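## Task

Place the yellow and the green supplement bottles upright on top of the two-door cabinet beside arm3, with each bottle's entire base resting on that top. Finish with the tray empty, sitting in the room shared by arm1 and arm2 and not in the wall opening. The drink can must finish upright on top of the same piece of furniture it stands on now. A tray with a load rolls on its own along one lane, and the empty tray rolls back along the other lane. The task fails if either bottle or the drink can contacts a roller lane while no gripper is holding it. Anything that stays in place only because a robot holds it at the end does not count. At the end, release everything and move the arms away.

## Robot and tools

Setup. Four identical i2rt Big YAM arms, named arm1, arm2, arm3 and arm4. Each has six revolute joints, a two-finger gripper and a wrist camera. arm1 and arm2 work in one room and arm3 and arm4 in the other. A wall with an opening separates the rooms, and two roller lanes pass through it: a loaded tray rolls across by itself on one lane, and an empty tray rolls back on the other. Two fixed room cameras watch the rooms: cam_arm1_arm2 and cam_arm3_arm4. The wrist cameras are arm1_cam_wrist to arm4_cam_wrist. With joints 1 and 6 at zero and the hand level and pointing forward, the wrist camera rides on top of the hand, aimed at the fingertips. The hand reaches roughly 1.0 m from the joint-1 axis at full extension.

Frame. There is one shared scene frame with its origin on the floor and +z upward. The hand point is the middle between the fingertips. The hand's z axis runs along the fingers, and the fingers open and close along its y axis. No output line gives the feet poses.

execute_actions. The argument actions is a list holding one action or none. An action is an object keyed by robot name, and each robot entry holds joints, an object of absolute joint targets. These are never offsets from the current position. Any subset of arms and joints may be named, and every named motion starts at once. Units and ranges:
- joint1_rad: -2.879 to 2.879, done within ±0.045. This is the base yaw, and positive turns counter-clockwise seen from above. At 0 the arm extends the way its foot faces.
- joint2_rad: 0 to 3.141, ±0.14. This is the shoulder: at 0 the upper arm lies roughly level, pointing backward. Increasing it lifts the arm up and then forward.
- joint3_rad: 0 to 3.019, ±0.09. This is the elbow: 0 means fully folded, and larger values open it.
- joint4_rad: -1.692 to 1.57, ±0.055. This is the hand pitch, and positive tips the fingers up.
- joint5_rad: -1.57 to 1.57, ±0.03. This is the sideways hand swing, and positive goes to the arm's right.
- joint6_rad: -2.094 to 2.094, ±0.035. This is the hand roll, and positive is clockwise viewed from behind the hand.
- gripper_m: 0 to 0.093 m of fingertip gap, ±0.003. The grip force tops out around 50 to 62 N per pad, and lower on some grippers.
An action lasts at most 15 s. The joints move at different speeds, so the hand can sweep a wide arc between postures. Plan clearance for this. An unknown key or an out-of-range number rejects the whole call, and then nothing moves. The optional cameras argument lists the camera names to return, or "all". Leaving it out or passing null also gives all cameras, and [] gives none. The pictures line lists the returned images in order.

Other tools. wait takes seconds, from 0 to 10. It commands nothing and returns state and images, and it uses no motion budget. zoom_image takes camera and region [x0, y0, x1, y1] in pixels, with the origin at the top-left. The region can be at most 504 by 504, and it must come from that camera's latest full image. finished_scene takes scene (1 or 2). It ends the scene for good and reports success. The goal must already be met and stay met. Replying without any tool call ends every remaining scene.

Reading results. joint_status tells how each commanded motion ended. off_target means the joint stopped short and may still be pushing. After contact_stop or time_out, the joint holds where it stopped. A timed-out joint may keep pushing toward its target, or toward a point within 0.375, 0.375, 0.113, 0.225, 0.075 and 0.3 rad (joints 1 to 6) of where it stands, and it resumes if the path clears. on_its_own lists what the call did not command. There, "held at" is the held target, not the current angle. To relieve a push, command the reported position. "joint command not followed" (often with a cause line) means a self- or arm-collision check blocked that arm's joint targets, marked not_followed. Its gripper target still runs, and the blocked targets may be retried on later actions. Joints you omit may still be driving toward old targets. A tiny change from the current angle may produce no motion. If a result reports a stop, the later execute_actions, wait and finished_scene calls in that same reply are skipped.

Hazards. The arms do not stop on contact and can push hard. Hard pressing between two robots fails the task and ends the run, and a hard hit may also do so. The collision check can act too late, and between arms it ignores fingers, gripper housings and wrist cameras. Do not drop, slam or shove objects, and never let them leave the work area or reach the floor. A loose bottle or can on a roller lane means failure. Objects may get brief random nudges. Holding loads heats motors, even while you think. A MOTOR HOT line appears at 85 °C, and at 100 °C an OVER-TEMPERATURE FAULT drops that arm, with limit_stop_at_motor_heat on the affected keys. In that case, send the targets again. A loaded joint slowly sags. The simulation keeps running while you reply, holding your last command. Fewer motion seconds give a better result. Some heat carries into scene 2, and the robot layout stays the same there.

Each tool is called as name(argument=value, ...), one argument or row to a line, values as JSON.

## Session

execute_actions(
  actions=[],
)

Scene clock: 0.00 s.
arm1.joint_positions: joint1_rad=-0.649 joint2_rad=+0.623 joint3_rad=+1.479 joint4_rad=-1.528 joint5_rad=+0.165 joint6_rad=-0.731 gripper_m=+0.095
arm1.joint_status: not commanded
arm1.hand: x=-1.0087 y=-0.4629 z=+1.4285 quat_wxyz=(-0.434, +0.635, -0.638, +0.028) (m; scene frame)
arm2.joint_positions: joint1_rad=-0.005 joint2_rad=+0.278 joint3_rad=+1.374 joint4_rad=-1.427 joint5_rad=-0.211 joint6_rad=+0.531 gripper_m=+0.094
arm2.joint_status: not commanded
arm2.hand: x=-1.7183 y=+0.1653 z=+1.5169 quat_wxyz=(-0.541, -0.171, -0.794, -0.218) (m; scene frame)
arm3.joint_positions: joint1_rad=+0.864 joint2_rad=+0.360 joint3_rad=+1.509 joint4_rad=-1.635 joint5_rad=-0.280 joint6_rad=+0.206 gripper_m=+0.094
arm3.joint_status: not commanded
arm3.hand: x=+1.0796 y=-0.5931 z=+1.4367 quat_wxyz=(-0.008, +0.789, -0.313, -0.528) (m; scene frame)
arm4.joint_positions: joint1_rad=+0.458 joint2_rad=+0.350 joint3_rad=+1.658 joint4_rad=-1.589 joint5_rad=+0.119 joint6_rad=-0.595 gripper_m=+0.095
arm4.joint_status: not commanded
arm4.hand: x=+1.7680 y=+0.1300 z=+1.5632 quat_wxyz=(+0.079, -0.703, -0.387, +0.591) (m; scene frame)
pictures: arm1_cam_wrist, arm2_cam_wrist, arm3_cam_wrist, arm4_cam_wrist, cam_arm1_arm2, cam_arm3_arm4
Images, in order (width x height): arm1_cam_wrist 672x504, arm2_cam_wrist 672x504, arm3_cam_wrist 672x504, arm4_cam_wrist 672x504, cam_arm1_arm2 672x504, cam_arm3_arm4 672x504.

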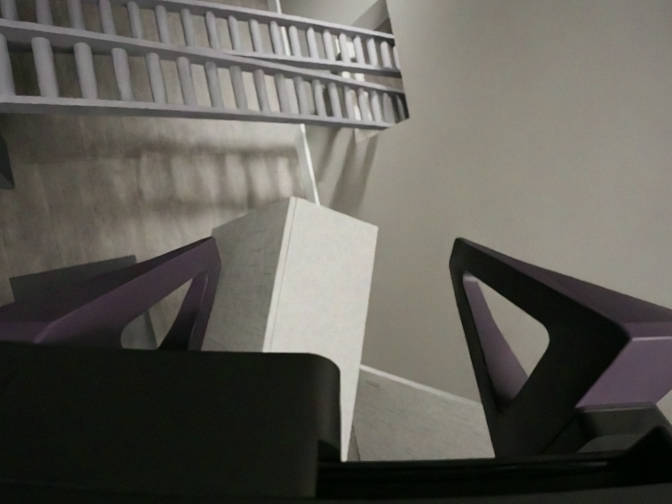

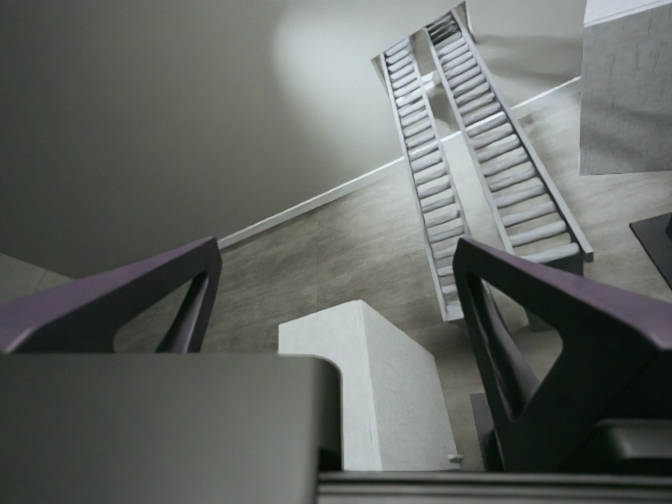

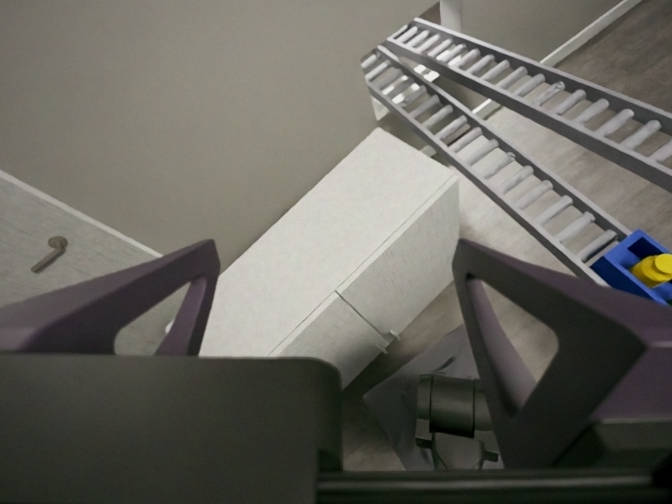

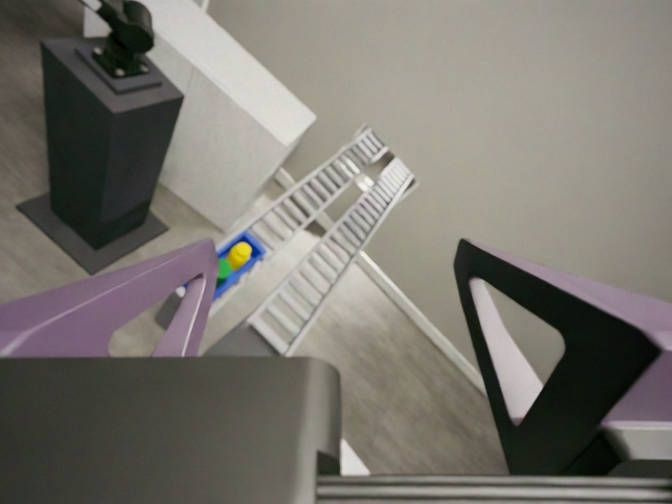

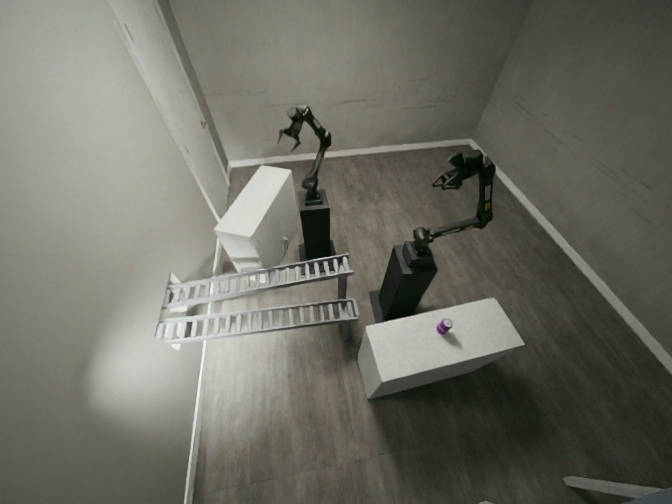

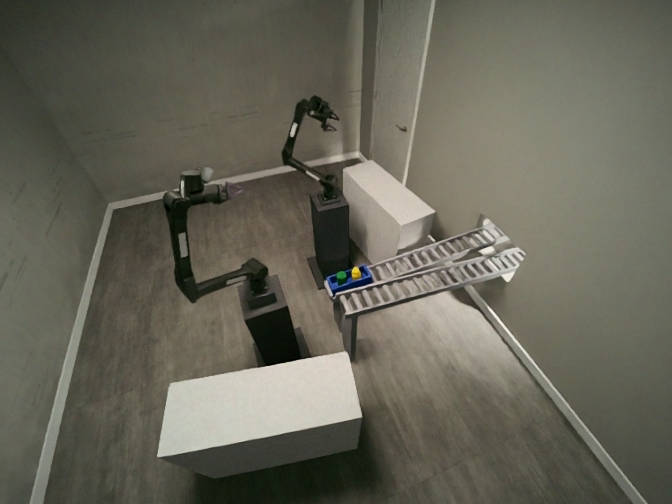

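execute_actions(
  actions=[
    {"arm1":{"joints":{"joint5_rad":0,"joint6_rad":0}},"arm2":{"joints":{"joint5_rad":0,"joint6_rad":0}},"arm3":{"joints":{"joint5_rad":0,"joint6_rad":0}},"arm4":{"joints":{"joint5_rad":0,"joint6_rad":0}}},
  ],
  cameras=[],
)

execute_actions(
  actions=[
    {"arm1":{"joints":{"joint4_rad":-0.8}},"arm2":{"joints":{"joint3_rad":1.8}},"arm3":{"joints":{"joint1_rad":1.6}},"arm4":{"joints":{"joint2_rad":0.8}}},
  ],
  cameras=["arm3_cam_wrist","cam_arm3_arm4"],
)

Scene clock: 4.53 s.
arm1.joint_positions: joint1_rad=-0.649 joint2_rad=+0.623 joint3_rad=+1.479 joint4_rad=-1.528 joint5_rad=+0.002 joint6_rad=-0.011 gripper_m=+0.095
arm1.joint_status: all done
arm1.hand: x=-1.0298 y=-0.4446 z=+1.4274 quat_wxyz=(-0.385, +0.402, -0.808, -0.193) (m; scene frame)
arm2.joint_positions: joint1_rad=-0.005 joint2_rad=+0.278 joint3_rad=+1.374 joint4_rad=-1.427 joint5_rad=-0.004 joint6_rad=+0.010 gripper_m=+0.094
arm2.joint_status: all done
arm2.hand: x=-1.7164 y=+0.1299 z=+1.5159 quat_wxyz=(-0.581, -0.021, -0.814, +0.012) (m; scene frame)
arm3.joint_positions: joint1_rad=+0.864 joint2_rad=+0.360 joint3_rad=+1.509 joint4_rad=-1.635 joint5_rad=-0.004 joint6_rad=+0.015 gripper_m=+0.094
arm3.joint_status: all done
arm3.hand: x=+1.1057 y=-0.5537 z=+1.4330 quat_wxyz=(-0.170, +0.799, -0.306, -0.489) (m; scene frame)
arm4.joint_positions: joint1_rad=+0.458 joint2_rad=+0.350 joint3_rad=+1.658 joint4_rad=-1.589 joint5_rad=+0.004 joint6_rad=-0.010 gripper_m=+0.095
arm4.joint_status: all done
arm4.hand: x=+1.7764 y=+0.1120 z=+1.5628 quat_wxyz=(-0.140, -0.778, -0.202, +0.579) (m; scene frame)
pictures: none
No camera images: the call's "cameras" was empty. Leave "cameras" out to get every camera's image.

Scene clock: 6.03 s.
arm1.joint_positions: joint1_rad=-0.649 joint2_rad=+0.623 joint3_rad=+1.479 joint4_rad=-0.817 joint5_rad=+0.002 joint6_rad=-0.011 gripper_m=+0.095
arm1.joint_status: all done
arm1.hand: x=-0.9950 y=-0.4023 z=+1.5896 quat_wxyz=(-0.644, +0.307, -0.624, -0.318) (m; scene frame)
arm2.joint_positions: joint1_rad=-0.005 joint2_rad=+0.268 joint3_rad=+1.802 joint4_rad=-1.427 joint5_rad=-0.004 joint6_rad=+0.010 gripper_m=+0.094
arm2.joint_status: all done
arm2.hand: x=-1.8667 y=+0.1380 z=+1.6606 quat_wxyz=(-0.744, -0.016, -0.668, +0.015) (m; scene frame)
arm3.joint_positions: joint1_rad=+1.596 joint2_rad=+0.360 joint3_rad=+1.509 joint4_rad=-1.635 joint5_rad=-0.002 joint6_rad=+0.014 gripper_m=+0.094
arm3.joint_status: all done
arm3.hand: x=+1.0900 y=-0.5975 z=+1.4335 quat_wxyz=(+0.013, +0.853, +0.002, -0.521) (m; scene frame)
arm4.joint_positions: joint1_rad=+0.458 joint2_rad=+0.798 joint3_rad=+1.659 joint4_rad=-1.589 joint5_rad=+0.004 joint6_rad=-0.010 gripper_m=+0.095
arm4.joint_status: all done
arm4.hand: x=+1.5891 y=+0.0108 z=+1.5100 quat_wxyz=(-0.093, -0.886, -0.230, +0.392) (m; scene frame)
pictures: arm3_cam_wrist, cam_arm3_arm4
Images, in order (width x height): arm3_cam_wrist 672x504, cam_arm3_arm4 672x504.

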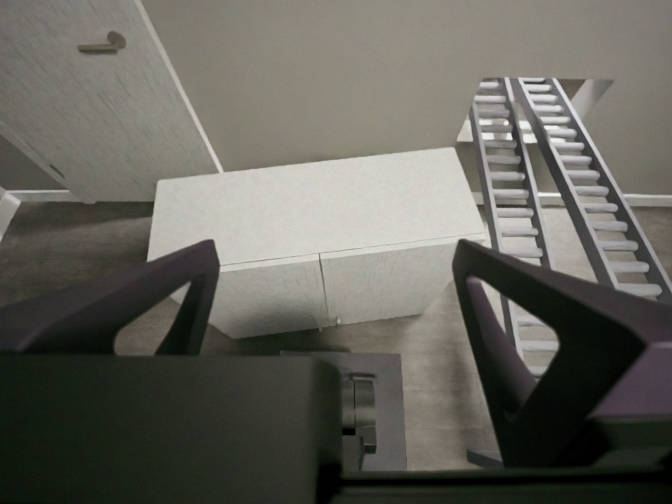

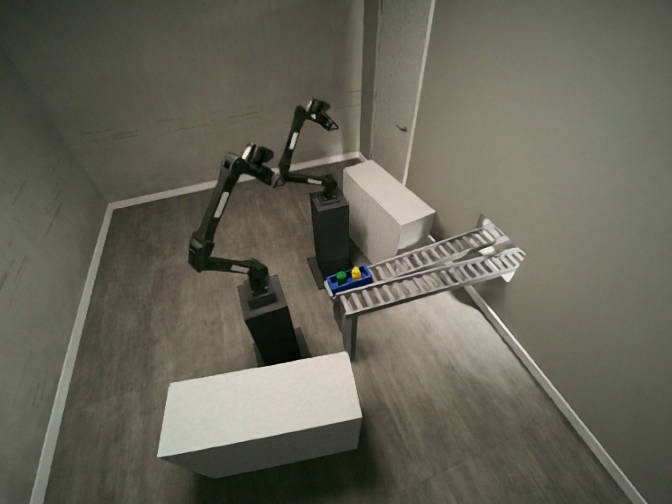

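execute_actions(
  actions=[
    {"arm3":{"joints":{"joint1_rad":0.4,"joint2_rad":1.0,"joint3_rad":1.3,"joint4_rad":-1.6}},"arm4":{"joints":{"joint1_rad":-0.3,"joint2_rad":0.4}}},
  ],
  cameras=["arm3_cam_wrist","cam_arm3_arm4","arm4_cam_wrist"],
)

Scene clock: 11.07 s.
arm1.joint_positions: joint1_rad=-0.649 joint2_rad=+0.623 joint3_rad=+1.479 joint4_rad=-0.817 joint5_rad=+0.002 joint6_rad=-0.011 gripper_m=+0.095
arm1.joint_status: not commanded
arm1.hand: x=-0.9950 y=-0.4023 z=+1.5896 quat_wxyz=(-0.644, +0.307, -0.624, -0.318) (m; scene frame)
arm2.joint_positions: joint1_rad=-0.005 joint2_rad=+0.268 joint3_rad=+1.802 joint4_rad=-1.427 joint5_rad=-0.004 joint6_rad=+0.010 gripper_m=+0.094
arm2.joint_status: not commanded
arm2.hand: x=-1.8667 y=+0.1380 z=+1.6606 quat_wxyz=(-0.744, -0.016, -0.668, +0.015) (m; scene frame)
arm3.joint_positions: joint1_rad=+0.401 joint2_rad=+1.014 joint3_rad=+1.287 joint4_rad=-1.602 joint5_rad=-0.001 joint6_rad=+0.012 gripper_m=+0.094
arm3.joint_status: all done
arm3.hand: x=+1.0348 y=-0.3152 z=+1.2234 quat_wxyz=(-0.060, +0.823, -0.556, -0.104) (m; scene frame)
arm4.joint_positions: joint1_rad=-0.296 joint2_rad=+0.385 joint3_rad=+1.679 joint4_rad=-1.589 joint5_rad=+0.003 joint6_rad=-0.008 gripper_m=+0.095
arm4.joint_status: all done
arm4.hand: x=+1.7641 y=+0.1327 z=+1.5697 quat_wxyz=(+0.085, -0.800, +0.097, +0.587) (m; scene frame)
pictures: arm3_cam_wrist, arm4_cam_wrist, cam_arm3_arm4
Images, in order (width x height): arm3_cam_wrist 672x504, arm4_cam_wrist 672x504, cam_arm3_arm4 672x504.

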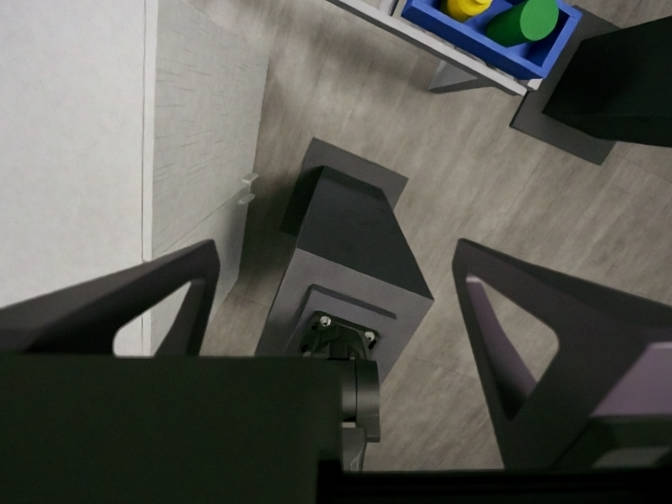

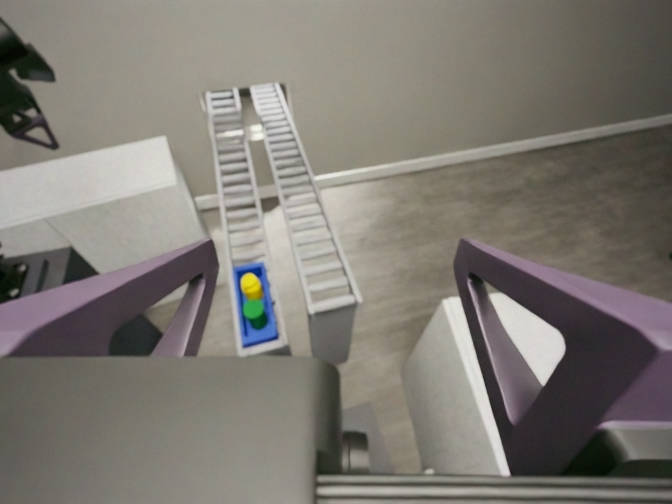

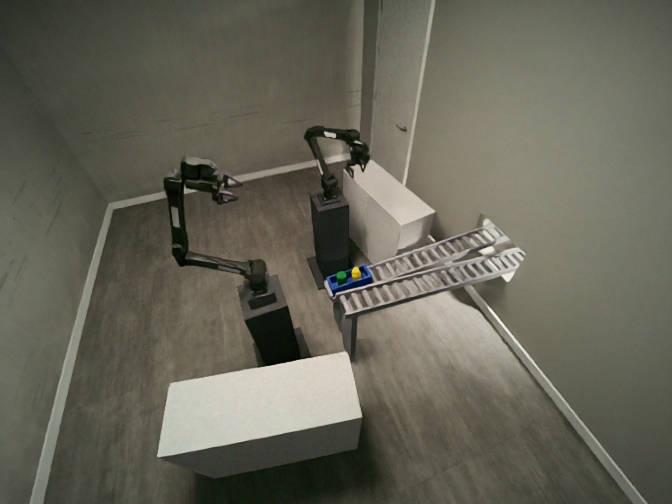

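execute_actions(
  actions=[
    {"arm3":{"joints":{"joint1_rad":-0.1,"joint2_rad":1.4,"joint3_rad":1.45,"joint4_rad":-1.5}}},
  ],
  cameras=["arm3_cam_wrist","cam_arm3_arm4"],
)

Scene clock: 13.47 s.
arm1.joint_positions: joint1_rad=-0.649 joint2_rad=+0.623 joint3_rad=+1.479 joint4_rad=-0.817 joint5_rad=+0.002 joint6_rad=-0.011 gripper_m=+0.095
arm1.joint_status: not commanded
arm1.hand: x=-0.9950 y=-0.4023 z=+1.5896 quat_wxyz=(-0.644, +0.307, -0.624, -0.318) (m; scene frame)
arm2.joint_positions: joint1_rad=-0.005 joint2_rad=+0.268 joint3_rad=+1.802 joint4_rad=-1.427 joint5_rad=-0.004 joint6_rad=+0.010 gripper_m=+0.094
arm2.joint_status: not commanded
arm2.hand: x=-1.8667 y=+0.1380 z=+1.6606 quat_wxyz=(-0.744, -0.016, -0.668, +0.015) (m; scene frame)
arm3.joint_positions: joint1_rad=-0.107 joint2_rad=+1.417 joint3_rad=+1.422 joint4_rad=-1.505 joint5_rad=-0.001 joint6_rad=+0.012 gripper_m=+0.094
arm3.joint_status: all done
arm3.hand: x=+1.2001 y=-0.1707 z=+1.1399 quat_wxyz=(-0.019, +0.661, -0.749, -0.025) (m; scene frame)
arm4.joint_positions: joint1_rad=-0.296 joint2_rad=+0.385 joint3_rad=+1.679 joint4_rad=-1.589 joint5_rad=+0.003 joint6_rad=-0.008 gripper_m=+0.095
arm4.joint_status: not commanded
arm4.hand: x=+1.7641 y=+0.1327 z=+1.5697 quat_wxyz=(+0.085, -0.800, +0.097, +0.587) (m; scene frame)
pictures: arm3_cam_wrist, cam_arm3_arm4
Images, in order (width x height): arm3_cam_wrist 672x504, cam_arm3_arm4 672x504.

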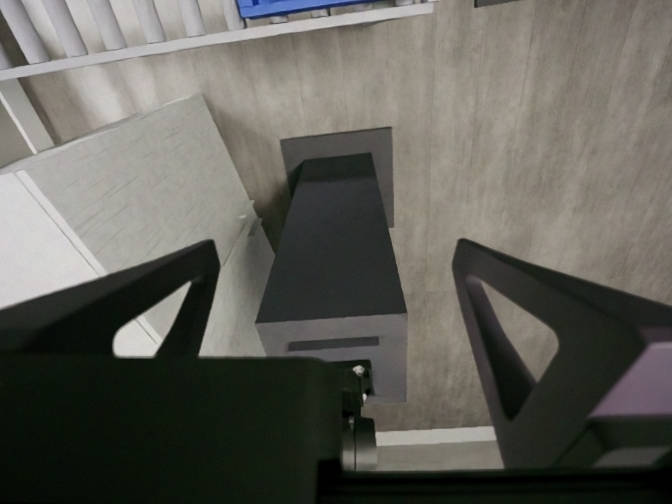

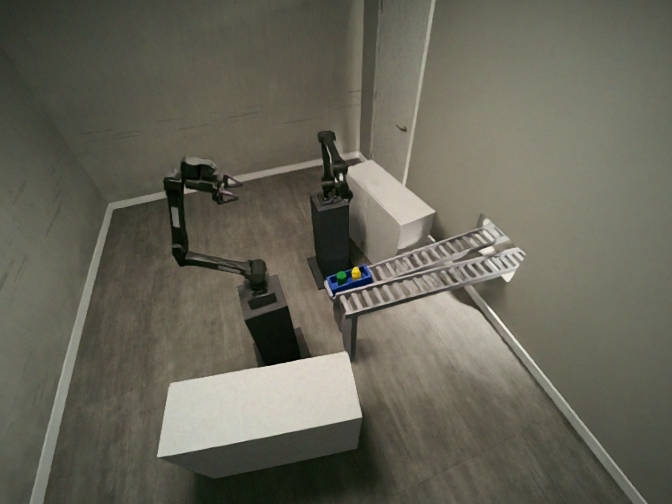

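execute_actions(
  actions=[
    {"arm3":{"joints":{"joint1_rad":0.1,"joint2_rad":1.9,"joint3_rad":2.0,"joint4_rad":-1.35}}},
  ],
  cameras=["arm3_cam_wrist","cam_arm3_arm4"],
)

Scene clock: 15.70 s.
arm1.joint_positions: joint1_rad=-0.649 joint2_rad=+0.623 joint3_rad=+1.479 joint4_rad=-0.817 joint5_rad=+0.002 joint6_rad=-0.011 gripper_m=+0.095
arm1.joint_status: not commanded
arm1.hand: x=-0.9950 y=-0.4023 z=+1.5896 quat_wxyz=(-0.644, +0.307, -0.624, -0.318) (m; scene frame)
arm2.joint_positions: joint1_rad=-0.005 joint2_rad=+0.268 joint3_rad=+1.802 joint4_rad=-1.427 joint5_rad=-0.004 joint6_rad=+0.010 gripper_m=+0.094
arm2.joint_status: not commanded
arm2.hand: x=-1.8667 y=+0.1380 z=+1.6606 quat_wxyz=(-0.744, -0.016, -0.668, +0.015) (m; scene frame)
arm3.joint_positions: joint1_rad=+0.103 joint2_rad=+1.913 joint3_rad=+1.944 joint4_rad=-1.357 joint5_rad=-0.001 joint6_rad=+0.012 gripper_m=+0.094
arm3.joint_status: all done
arm3.hand: x=+1.0876 y=+0.0527 z=+1.1059 quat_wxyz=(-0.075, +0.731, -0.672, -0.093) (m; scene frame)
arm4.joint_positions: joint1_rad=-0.296 joint2_rad=+0.385 joint3_rad=+1.679 joint4_rad=-1.589 joint5_rad=+0.003 joint6_rad=-0.008 gripper_m=+0.095
arm4.joint_status: not commanded
arm4.hand: x=+1.7641 y=+0.1327 z=+1.5697 quat_wxyz=(+0.085, -0.800, +0.097, +0.587) (m; scene frame)
pictures: arm3_cam_wrist, cam_arm3_arm4
Images, in order (width x height): arm3_cam_wrist 672x504, cam_arm3_arm4 672x504.

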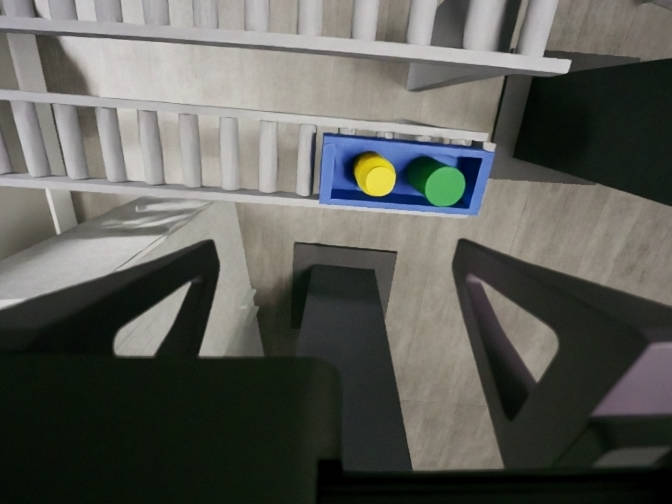

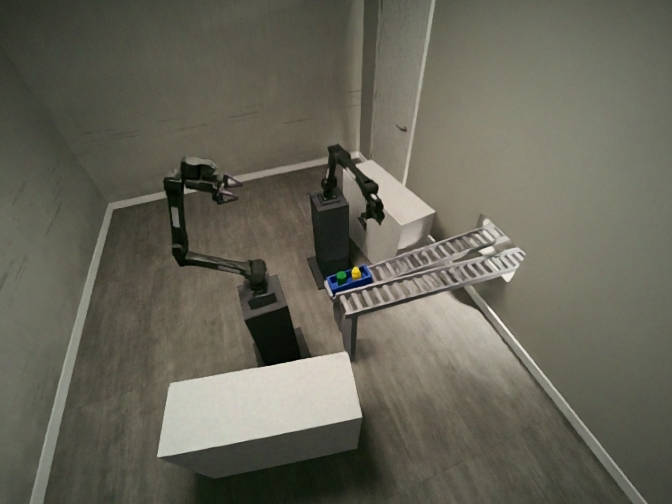

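execute_actions(
  actions=[
    {"arm3":{"joints":{"joint1_rad":0.04,"joint2_rad":2.2,"joint3_rad":2.27,"joint4_rad":-1.63}}},
  ],
  cameras=["arm3_cam_wrist","cam_arm3_arm4"],
)

Scene clock: 18.90 s.
arm1.joint_positions: joint1_rad=-0.649 joint2_rad=+0.623 joint3_rad=+1.479 joint4_rad=-0.817 joint5_rad=+0.002 joint6_rad=-0.011 gripper_m=+0.095
arm1.joint_status: not commanded
arm1.hand: x=-0.9950 y=-0.4023 z=+1.5896 quat_wxyz=(-0.644, +0.307, -0.624, -0.318) (m; scene frame)
arm2.joint_positions: joint1_rad=-0.005 joint2_rad=+0.268 joint3_rad=+1.802 joint4_rad=-1.427 joint5_rad=-0.004 joint6_rad=+0.010 gripper_m=+0.094
arm2.joint_status: not commanded
arm2.hand: x=-1.8667 y=+0.1380 z=+1.6606 quat_wxyz=(-0.744, -0.016, -0.668, +0.015) (m; scene frame)
arm3.joint_positions: joint1_rad=+0.033 joint2_rad=+2.218 joint3_rad=+2.217 joint4_rad=-1.620 joint5_rad=-0.001 joint6_rad=+0.012 gripper_m=+0.094
arm3.joint_status: all done
arm3.hand: x=+1.1315 y=+0.0747 z=+1.0131 quat_wxyz=(+0.024, +0.713, -0.701, +0.016) (m; scene frame)
arm4.joint_positions: joint1_rad=-0.296 joint2_rad=+0.385 joint3_rad=+1.679 joint4_rad=-1.589 joint5_rad=+0.003 joint6_rad=-0.008 gripper_m=+0.095
arm4.joint_status: not commanded
arm4.hand: x=+1.7641 y=+0.1327 z=+1.5697 quat_wxyz=(+0.085, -0.800, +0.097, +0.587) (m; scene frame)
pictures: arm3_cam_wrist, cam_arm3_arm4
Images, in order (width x height): arm3_cam_wrist 672x504, cam_arm3_arm4 672x504.

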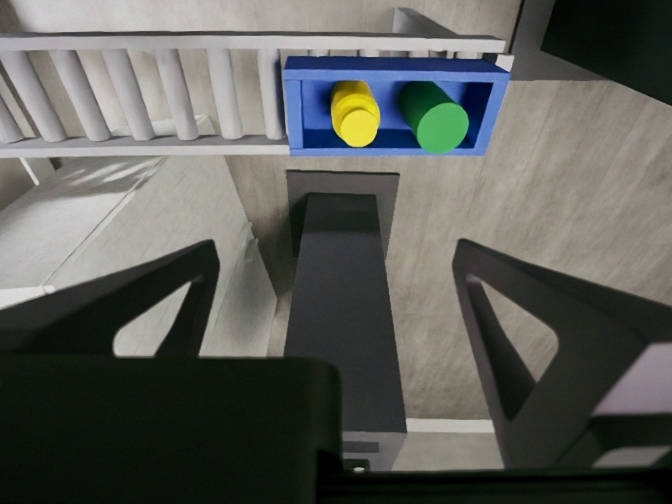

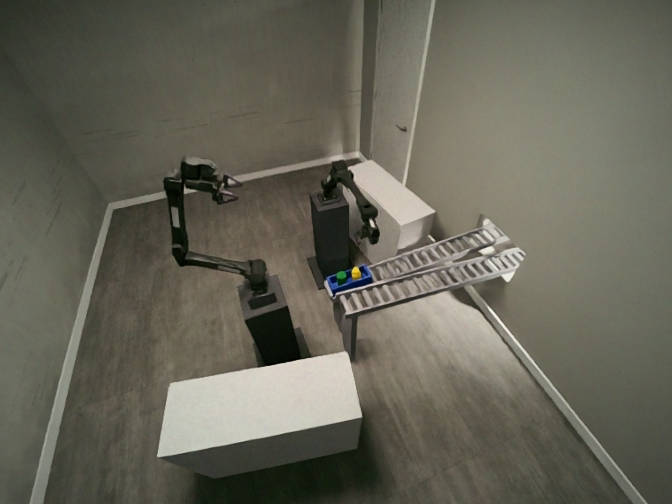

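execute_actions(
  actions=[
    {"arm3":{"joints":{"joint1_rad":-0.022,"joint2_rad":2.03,"joint3_rad":1.31,"joint4_rad":-0.85}}},
  ],
  cameras=["arm3_cam_wrist","cam_arm3_arm4"],
)

Scene clock: 24.40 s.
arm1.joint_positions: joint1_rad=-0.649 joint2_rad=+0.623 joint3_rad=+1.479 joint4_rad=-0.817 joint5_rad=+0.002 joint6_rad=-0.011 gripper_m=+0.095
arm1.joint_status: not commanded
arm1.hand: x=-0.9950 y=-0.4023 z=+1.5896 quat_wxyz=(-0.644, +0.307, -0.624, -0.318) (m; scene frame)
arm2.joint_positions: joint1_rad=-0.005 joint2_rad=+0.268 joint3_rad=+1.802 joint4_rad=-1.427 joint5_rad=-0.004 joint6_rad=+0.010 gripper_m=+0.094
arm2.joint_status: not commanded
arm2.hand: x=-1.8667 y=+0.1380 z=+1.6606 quat_wxyz=(-0.744, -0.016, -0.668, +0.015) (m; scene frame)
arm3.joint_positions: joint1_rad=-0.029 joint2_rad=+2.047 joint3_rad=+1.306 joint4_rad=-0.861 joint5_rad=-0.001 joint6_rad=+0.012 gripper_m=+0.094
arm3.joint_status: all done
arm3.hand: x=+1.1657 y=-0.0710 z=+0.8003 quat_wxyz=(+0.018, +0.691, -0.723, +0.009) (m; scene frame)
arm4.joint_positions: joint1_rad=-0.296 joint2_rad=+0.385 joint3_rad=+1.679 joint4_rad=-1.589 joint5_rad=+0.003 joint6_rad=-0.008 gripper_m=+0.095
arm4.joint_status: not commanded
arm4.hand: x=+1.7641 y=+0.1327 z=+1.5697 quat_wxyz=(+0.085, -0.800, +0.097, +0.587) (m; scene frame)
pictures: arm3_cam_wrist, cam_arm3_arm4
Images, in order (width x height): arm3_cam_wrist 672x504, cam_arm3_arm4 672x504.

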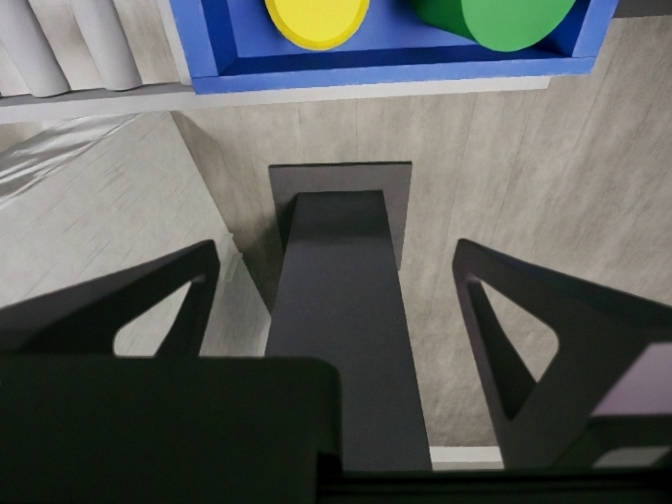

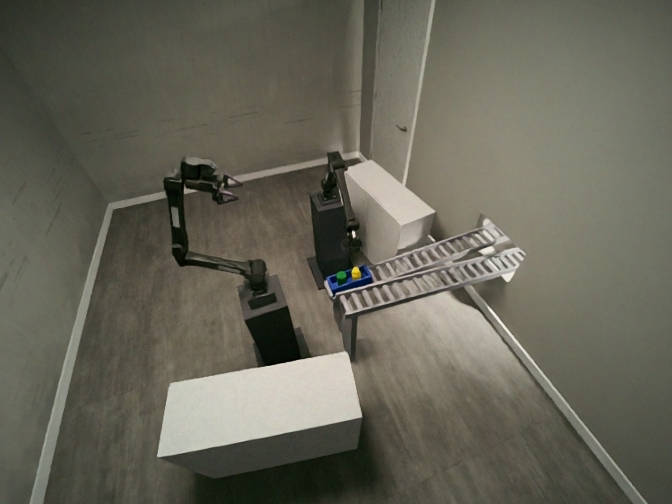

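execute_actions(
  actions=[
    {"arm3":{"joints":{"joint1_rad":-0.01,"joint2_rad":2.425,"joint3_rad":1.71,"joint4_rad":-0.825}}},
  ],
  cameras=["arm3_cam_wrist","cam_arm3_arm4"],
)

Scene clock: 27.20 s.
arm1.joint_positions: joint1_rad=-0.649 joint2_rad=+0.623 joint3_rad=+1.479 joint4_rad=-0.817 joint5_rad=+0.002 joint6_rad=-0.011 gripper_m=+0.095
arm1.joint_status: not commanded
arm1.hand: x=-0.9950 y=-0.4023 z=+1.5896 quat_wxyz=(-0.644, +0.307, -0.624, -0.318) (m; scene frame)
arm2.joint_positions: joint1_rad=-0.005 joint2_rad=+0.268 joint3_rad=+1.802 joint4_rad=-1.427 joint5_rad=-0.004 joint6_rad=+0.010 gripper_m=+0.094
arm2.joint_status: not commanded
arm2.hand: x=-1.8667 y=+0.1380 z=+1.6606 quat_wxyz=(-0.744, -0.016, -0.668, +0.015) (m; scene frame)
arm3.joint_positions: joint1_rad=-0.015 joint2_rad=+2.431 joint3_rad=+1.670 joint4_rad=-0.829 joint5_rad=-0.001 joint6_rad=+0.012 gripper_m=+0.094
arm3.joint_status: all done
arm3.hand: x=+1.1592 y=+0.0237 z=+0.6843 quat_wxyz=(+0.014, +0.696, -0.718, +0.005) (m; scene frame)
arm4.joint_positions: joint1_rad=-0.296 joint2_rad=+0.385 joint3_rad=+1.679 joint4_rad=-1.589 joint5_rad=+0.003 joint6_rad=-0.008 gripper_m=+0.095
arm4.joint_status: not commanded
arm4.hand: x=+1.7641 y=+0.1327 z=+1.5697 quat_wxyz=(+0.085, -0.800, +0.097, +0.587) (m; scene frame)
pictures: arm3_cam_wrist, cam_arm3_arm4
Images, in order (width x height): arm3_cam_wrist 672x504, cam_arm3_arm4 672x504.

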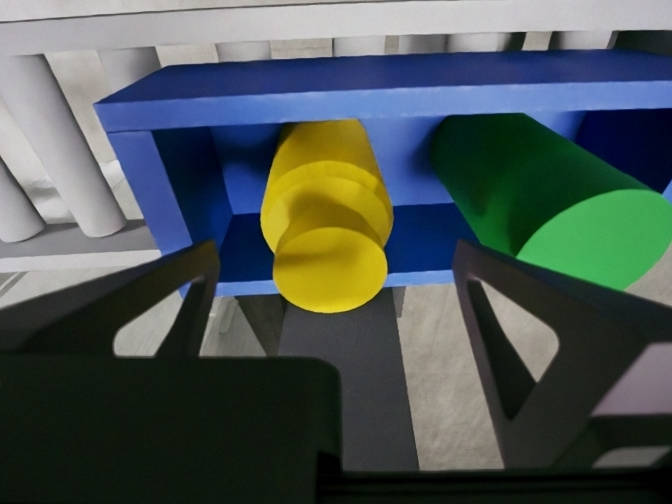

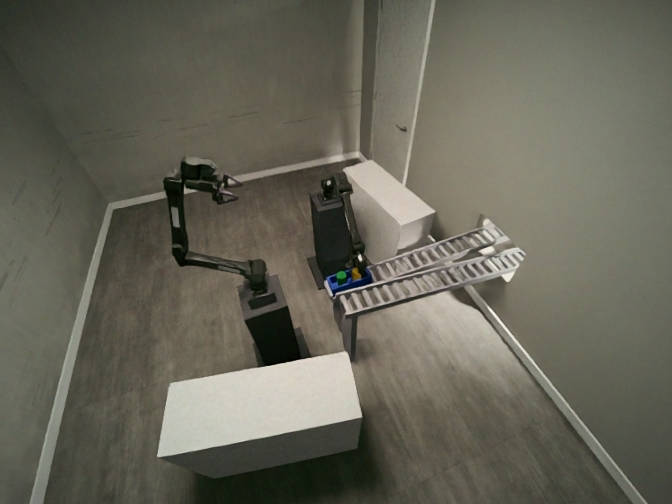

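execute_actions(
  actions=[
    {"arm3":{"joints":{"joint2_rad":2.455,"joint3_rad":1.63,"joint4_rad":-0.75}}},
  ],
  cameras=["arm3_cam_wrist","cam_arm3_arm4"],
)

zoom_image(
  camera="cam_arm3_arm4",
  region=[300,220,420,310],
)

Scene clock: 30.33 s.
arm1.joint_positions: joint1_rad=-0.649 joint2_rad=+0.623 joint3_rad=+1.479 joint4_rad=-0.817 joint5_rad=+0.002 joint6_rad=-0.011 gripper_m=+0.095
arm1.joint_status: not commanded
arm1.hand: x=-0.9950 y=-0.4023 z=+1.5896 quat_wxyz=(-0.644, +0.307, -0.624, -0.318) (m; scene frame)
arm2.joint_positions: joint1_rad=-0.005 joint2_rad=+0.268 joint3_rad=+1.802 joint4_rad=-1.427 joint5_rad=-0.004 joint6_rad=+0.010 gripper_m=+0.094
arm2.joint_status: not commanded
arm2.hand: x=-1.8667 y=+0.1380 z=+1.6606 quat_wxyz=(-0.744, -0.016, -0.668, +0.015) (m; scene frame)
arm3.joint_positions: joint1_rad=-0.015 joint2_rad=+2.434 joint3_rad=+1.632 joint4_rad=-0.762 joint5_rad=-0.001 joint6_rad=+0.012 gripper_m=+0.094
arm3.joint_status: all done
arm3.hand: x=+1.1590 y=+0.0197 z=+0.6722 quat_wxyz=(+0.004, +0.696, -0.718, -0.005) (m; scene frame)
arm4.joint_positions: joint1_rad=-0.296 joint2_rad=+0.385 joint3_rad=+1.679 joint4_rad=-1.589 joint5_rad=+0.003 joint6_rad=-0.008 gripper_m=+0.095
arm4.joint_status: not commanded
arm4.hand: x=+1.7641 y=+0.1327 z=+1.5697 quat_wxyz=(+0.085, -0.800, +0.097, +0.587) (m; scene frame)
pictures: arm3_cam_wrist, cam_arm3_arm4
Images, in order (width x height): arm3_cam_wrist 672x504, cam_arm3_arm4 672x504.

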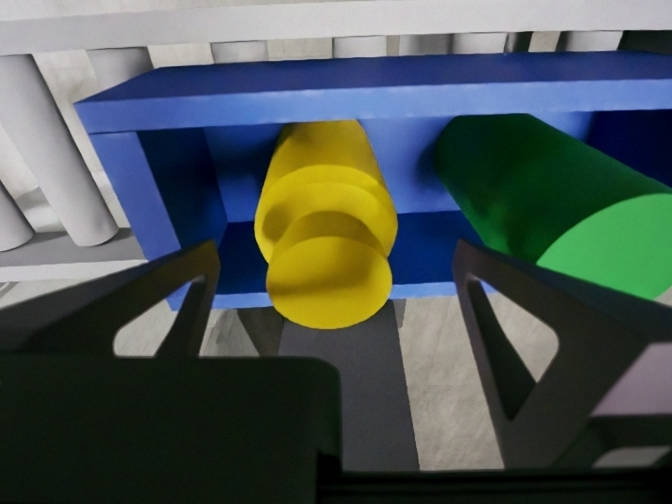

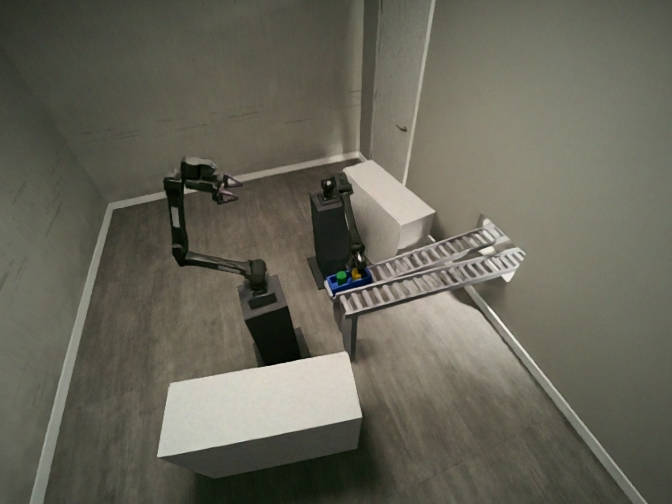

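Region (300, 220, 420, 310) of cam_arm3_arm4's 672x504 image, scaled by 4.200, with more detail than that image has; it fills the top 378 rows of this view, and the rest is white.

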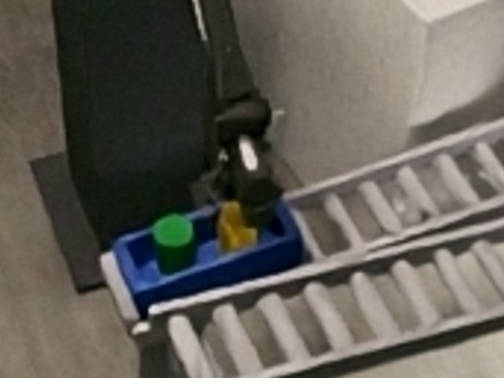

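execute_actions(
  actions=[
    {"arm3":{"joints":{"joint2_rad":2.495,"joint3_rad":1.59,"joint4_rad":-0.69}}},
  ],
  cameras=["arm3_cam_wrist","cam_arm3_arm4"],
)

zoom_image(
  camera="cam_arm3_arm4",
  region=[300,220,420,310],
)

Scene clock: 32.67 s.
arm1.joint_positions: joint1_rad=-0.649 joint2_rad=+0.623 joint3_rad=+1.479 joint4_rad=-0.817 joint5_rad=+0.002 joint6_rad=-0.011 gripper_m=+0.095
arm1.joint_status: not commanded
arm1.hand: x=-0.9950 y=-0.4023 z=+1.5896 quat_wxyz=(-0.644, +0.307, -0.624, -0.318) (m; scene frame)
arm2.joint_positions: joint1_rad=-0.005 joint2_rad=+0.268 joint3_rad=+1.802 joint4_rad=-1.427 joint5_rad=-0.004 joint6_rad=+0.010 gripper_m=+0.094
arm2.joint_status: not commanded
arm2.hand: x=-1.8667 y=+0.1380 z=+1.6606 quat_wxyz=(-0.744, -0.016, -0.668, +0.015) (m; scene frame)
arm3.joint_positions: joint1_rad=-0.015 joint2_rad=+2.484 joint3_rad=+1.589 joint4_rad=-0.701 joint5_rad=-0.001 joint6_rad=+0.012 gripper_m=+0.094
arm3.joint_status: all done
arm3.hand: x=+1.1580 y=-0.0060 z=+0.6319 quat_wxyz=(+0.016, +0.696, -0.718, +0.007) (m; scene frame)
arm4.joint_positions: joint1_rad=-0.296 joint2_rad=+0.385 joint3_rad=+1.679 joint4_rad=-1.589 joint5_rad=+0.003 joint6_rad=-0.008 gripper_m=+0.095
arm4.joint_status: not commanded
arm4.hand: x=+1.7641 y=+0.1327 z=+1.5697 quat_wxyz=(+0.085, -0.800, +0.097, +0.587) (m; scene frame)
pictures: arm3_cam_wrist, cam_arm3_arm4
Images, in order (width x height): arm3_cam_wrist 672x504, cam_arm3_arm4 672x504.

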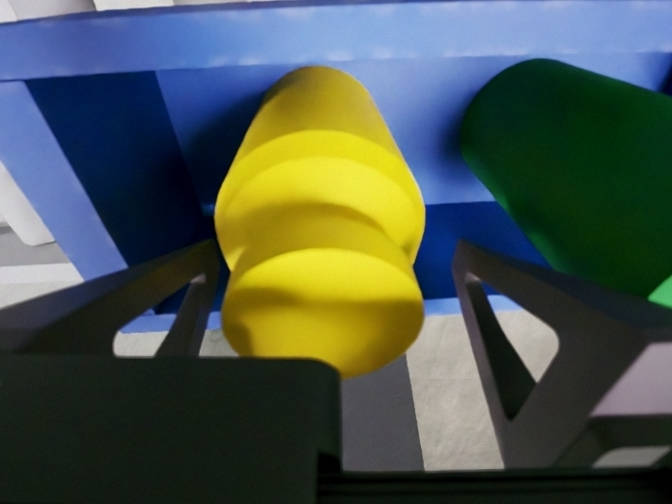

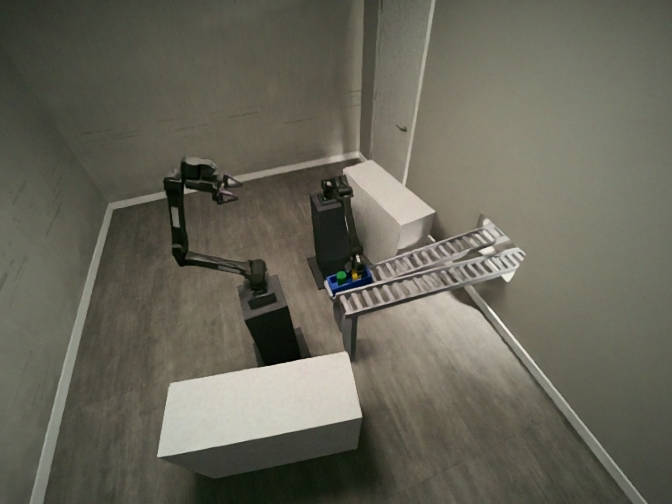

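Region (300, 220, 420, 310) of cam_arm3_arm4's 672x504 image, scaled by 4.200, with more detail than that image has; it fills the top 378 rows of this view, and the rest is white.

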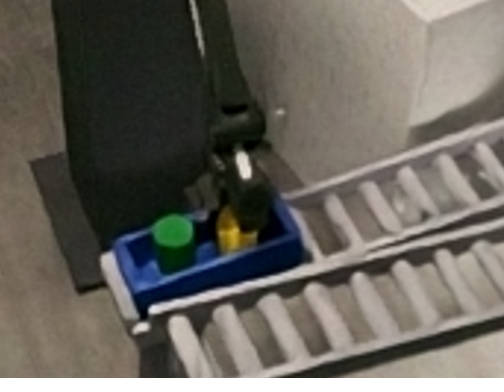

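execute_actions(
  actions=[
    {"arm3":{"joints":{"gripper_m":0.03}}},
  ],
  cameras=["arm3_cam_wrist"],
)

Scene clock: 33.97 s.
arm1.joint_positions: joint1_rad=-0.649 joint2_rad=+0.623 joint3_rad=+1.479 joint4_rad=-0.817 joint5_rad=+0.002 joint6_rad=-0.011 gripper_m=+0.095
arm1.joint_status: not commanded
arm1.hand: x=-0.9950 y=-0.4023 z=+1.5896 quat_wxyz=(-0.644, +0.307, -0.624, -0.318) (m; scene frame)
arm2.joint_positions: joint1_rad=-0.005 joint2_rad=+0.268 joint3_rad=+1.802 joint4_rad=-1.427 joint5_rad=-0.004 joint6_rad=+0.010 gripper_m=+0.094
arm2.joint_status: not commanded
arm2.hand: x=-1.8667 y=+0.1380 z=+1.6606 quat_wxyz=(-0.744, -0.016, -0.668, +0.015) (m; scene frame)
arm3.joint_positions: joint1_rad=-0.014 joint2_rad=+2.483 joint3_rad=+1.587 joint4_rad=-0.702 joint5_rad=+0.002 joint6_rad=+0.012 gripper_m=+0.030
arm3.joint_status: all done
arm3.hand: x=+1.1579 y=-0.0070 z=+0.6320 quat_wxyz=(+0.016, +0.696, -0.718, +0.008) (m; scene frame)
arm4.joint_positions: joint1_rad=-0.296 joint2_rad=+0.385 joint3_rad=+1.679 joint4_rad=-1.589 joint5_rad=+0.003 joint6_rad=-0.008 gripper_m=+0.095
arm4.joint_status: not commanded
arm4.hand: x=+1.7641 y=+0.1327 z=+1.5697 quat_wxyz=(+0.085, -0.800, +0.097, +0.587) (m; scene frame)
pictures: arm3_cam_wrist
Images, in order (width x height): arm3_cam_wrist 672x504.

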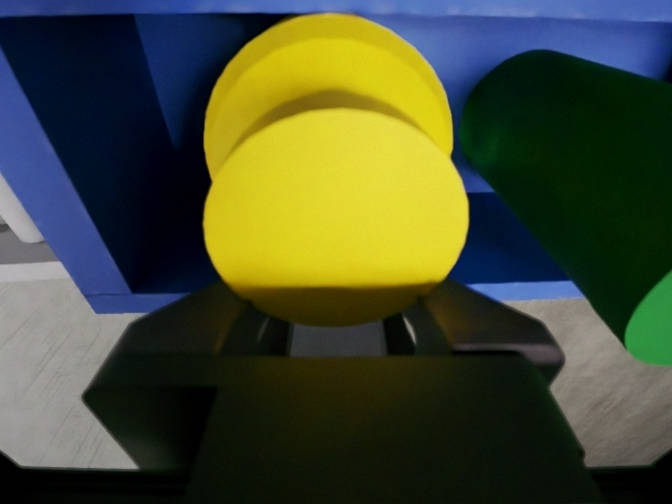

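execute_actions(
  actions=[
    {"arm3":{"joints":{"gripper_m":0.093}}},
  ],
  cameras=["arm3_cam_wrist","cam_arm3_arm4"],
)

zoom_image(
  camera="cam_arm3_arm4",
  region=[310,230,400,300],
)

Scene clock: 35.20 s.
arm1.joint_positions: joint1_rad=-0.649 joint2_rad=+0.623 joint3_rad=+1.479 joint4_rad=-0.817 joint5_rad=+0.002 joint6_rad=-0.011 gripper_m=+0.095
arm1.joint_status: not commanded
arm1.hand: x=-0.9950 y=-0.4023 z=+1.5896 quat_wxyz=(-0.644, +0.307, -0.624, -0.318) (m; scene frame)
arm2.joint_positions: joint1_rad=-0.005 joint2_rad=+0.268 joint3_rad=+1.802 joint4_rad=-1.427 joint5_rad=-0.004 joint6_rad=+0.010 gripper_m=+0.094
arm2.joint_status: not commanded
arm2.hand: x=-1.8667 y=+0.1380 z=+1.6606 quat_wxyz=(-0.744, -0.016, -0.668, +0.015) (m; scene frame)
arm3.joint_positions: joint1_rad=-0.014 joint2_rad=+2.483 joint3_rad=+1.587 joint4_rad=-0.701 joint5_rad=+0.002 joint6_rad=+0.012 gripper_m=+0.093
arm3.joint_status: all done
arm3.hand: x=+1.1579 y=-0.0068 z=+0.6320 quat_wxyz=(+0.015, +0.696, -0.718, +0.008) (m; scene frame)
arm4.joint_positions: joint1_rad=-0.296 joint2_rad=+0.385 joint3_rad=+1.679 joint4_rad=-1.589 joint5_rad=+0.003 joint6_rad=-0.008 gripper_m=+0.095
arm4.joint_status: not commanded
arm4.hand: x=+1.7641 y=+0.1327 z=+1.5697 quat_wxyz=(+0.085, -0.800, +0.097, +0.587) (m; scene frame)
pictures: arm3_cam_wrist, cam_arm3_arm4
Images, in order (width x height): arm3_cam_wrist 672x504, cam_arm3_arm4 672x504.

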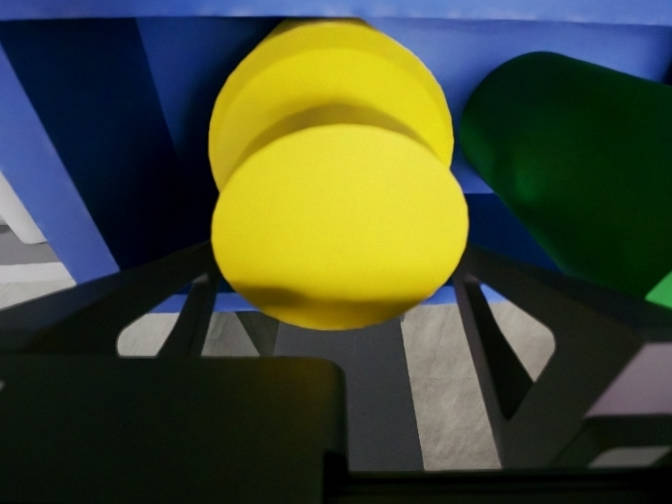

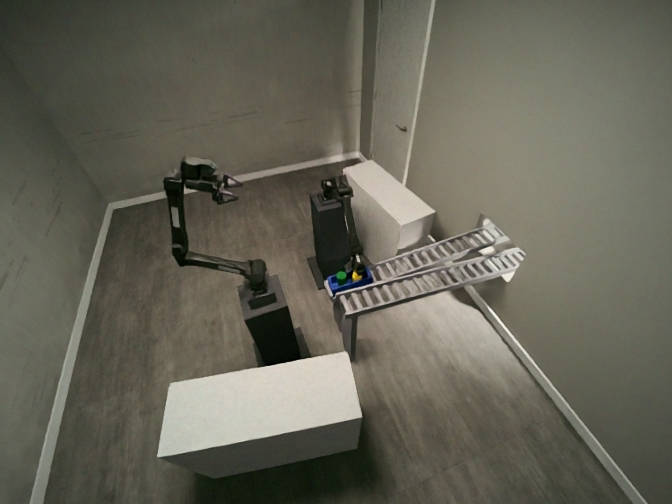

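Region (310, 230, 400, 300) of cam_arm3_arm4's 672x504 image, scaled by 5.600, with more detail than that image has.

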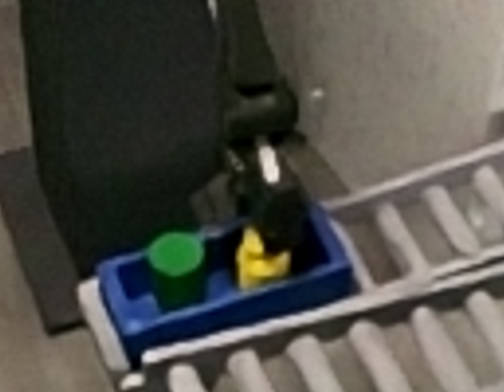

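execute_actions(
  actions=[
    {"arm3":{"joints":{"joint2_rad":2.56,"joint3_rad":1.78,"joint4_rad":-0.79}}},
  ],
  cameras=["arm3_cam_wrist","cam_arm3_arm4"],
)

Scene clock: 37.20 s.
arm1.joint_positions: joint1_rad=-0.649 joint2_rad=+0.623 joint3_rad=+1.479 joint4_rad=-0.817 joint5_rad=+0.002 joint6_rad=-0.011 gripper_m=+0.095
arm1.joint_status: not commanded
arm1.hand: x=-0.9950 y=-0.4023 z=+1.5896 quat_wxyz=(-0.644, +0.307, -0.624, -0.318) (m; scene frame)
arm2.joint_positions: joint1_rad=-0.005 joint2_rad=+0.268 joint3_rad=+1.802 joint4_rad=-1.427 joint5_rad=-0.004 joint6_rad=+0.010 gripper_m=+0.094
arm2.joint_status: not commanded
arm2.hand: x=-1.8667 y=+0.1380 z=+1.6606 quat_wxyz=(-0.744, -0.016, -0.668, +0.015) (m; scene frame)
arm3.joint_positions: joint1_rad=-0.014 joint2_rad=+2.554 joint3_rad=+1.750 joint4_rad=-0.780 joint5_rad=+0.002 joint6_rad=+0.012 gripper_m=+0.093
arm3.joint_status: all done
arm3.hand: x=+1.1587 y=+0.0346 z=+0.6302 quat_wxyz=(+0.011, +0.696, -0.718, +0.004) (m; scene frame)
arm4.joint_positions: joint1_rad=-0.296 joint2_rad=+0.385 joint3_rad=+1.679 joint4_rad=-1.589 joint5_rad=+0.003 joint6_rad=-0.008 gripper_m=+0.095
arm4.joint_status: not commanded
arm4.hand: x=+1.7641 y=+0.1327 z=+1.5697 quat_wxyz=(+0.085, -0.800, +0.097, +0.587) (m; scene frame)
pictures: arm3_cam_wrist, cam_arm3_arm4
Images, in order (width x height): arm3_cam_wrist 672x504, cam_arm3_arm4 672x504.

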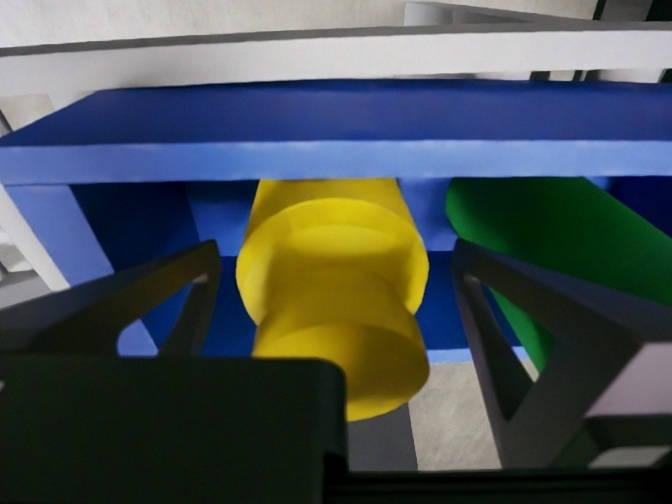

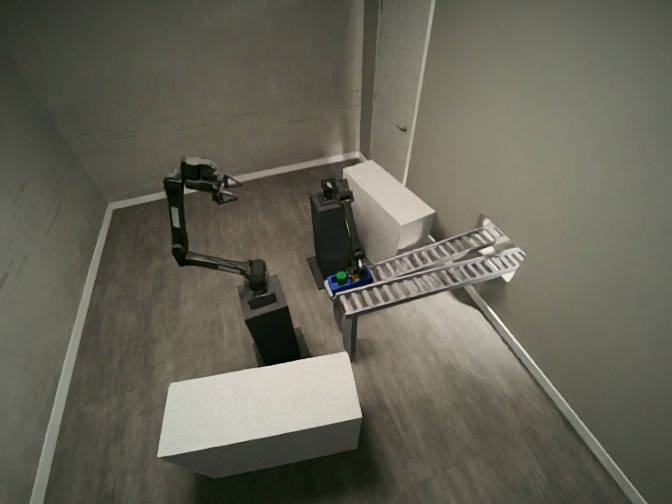

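execute_actions(
  actions=[
    {"arm3":{"joints":{"gripper_m":0.045}}},
  ],
  cameras=["arm3_cam_wrist"],
)

Scene clock: 38.73 s.
arm1.joint_positions: joint1_rad=-0.649 joint2_rad=+0.623 joint3_rad=+1.479 joint4_rad=-0.817 joint5_rad=+0.002 joint6_rad=-0.011 gripper_m=+0.095
arm1.joint_status: not commanded
arm1.hand: x=-0.9950 y=-0.4023 z=+1.5896 quat_wxyz=(-0.644, +0.307, -0.624, -0.318) (m; scene frame)
arm2.joint_positions: joint1_rad=-0.005 joint2_rad=+0.268 joint3_rad=+1.802 joint4_rad=-1.427 joint5_rad=-0.004 joint6_rad=+0.010 gripper_m=+0.094
arm2.joint_status: not commanded
arm2.hand: x=-1.8667 y=+0.1380 z=+1.6606 quat_wxyz=(-0.744, -0.016, -0.668, +0.015) (m; scene frame)
arm3.joint_positions: joint1_rad=-0.014 joint2_rad=+2.554 joint3_rad=+1.750 joint4_rad=-0.781 joint5_rad=+0.001 joint6_rad=+0.012 gripper_m=+0.065
arm3.joint_status: gripper_m off_target (ended at +0.065, target +0.045)
arm3.hand: x=+1.1586 y=+0.0345 z=+0.6302 quat_wxyz=(+0.011, +0.696, -0.718, +0.003) (m; scene frame)
arm4.joint_positions: joint1_rad=-0.296 joint2_rad=+0.385 joint3_rad=+1.679 joint4_rad=-1.589 joint5_rad=+0.003 joint6_rad=-0.008 gripper_m=+0.095
arm4.joint_status: not commanded
arm4.hand: x=+1.7641 y=+0.1327 z=+1.5697 quat_wxyz=(+0.085, -0.800, +0.097, +0.587) (m; scene frame)
pictures: arm3_cam_wrist
Images, in order (width x height): arm3_cam_wrist 672x504.

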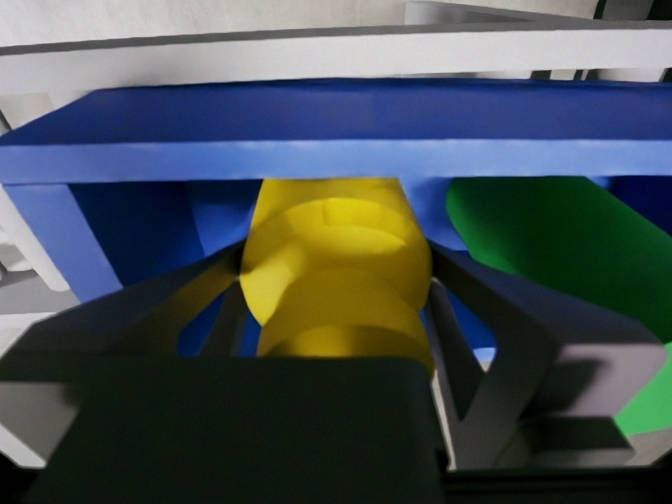

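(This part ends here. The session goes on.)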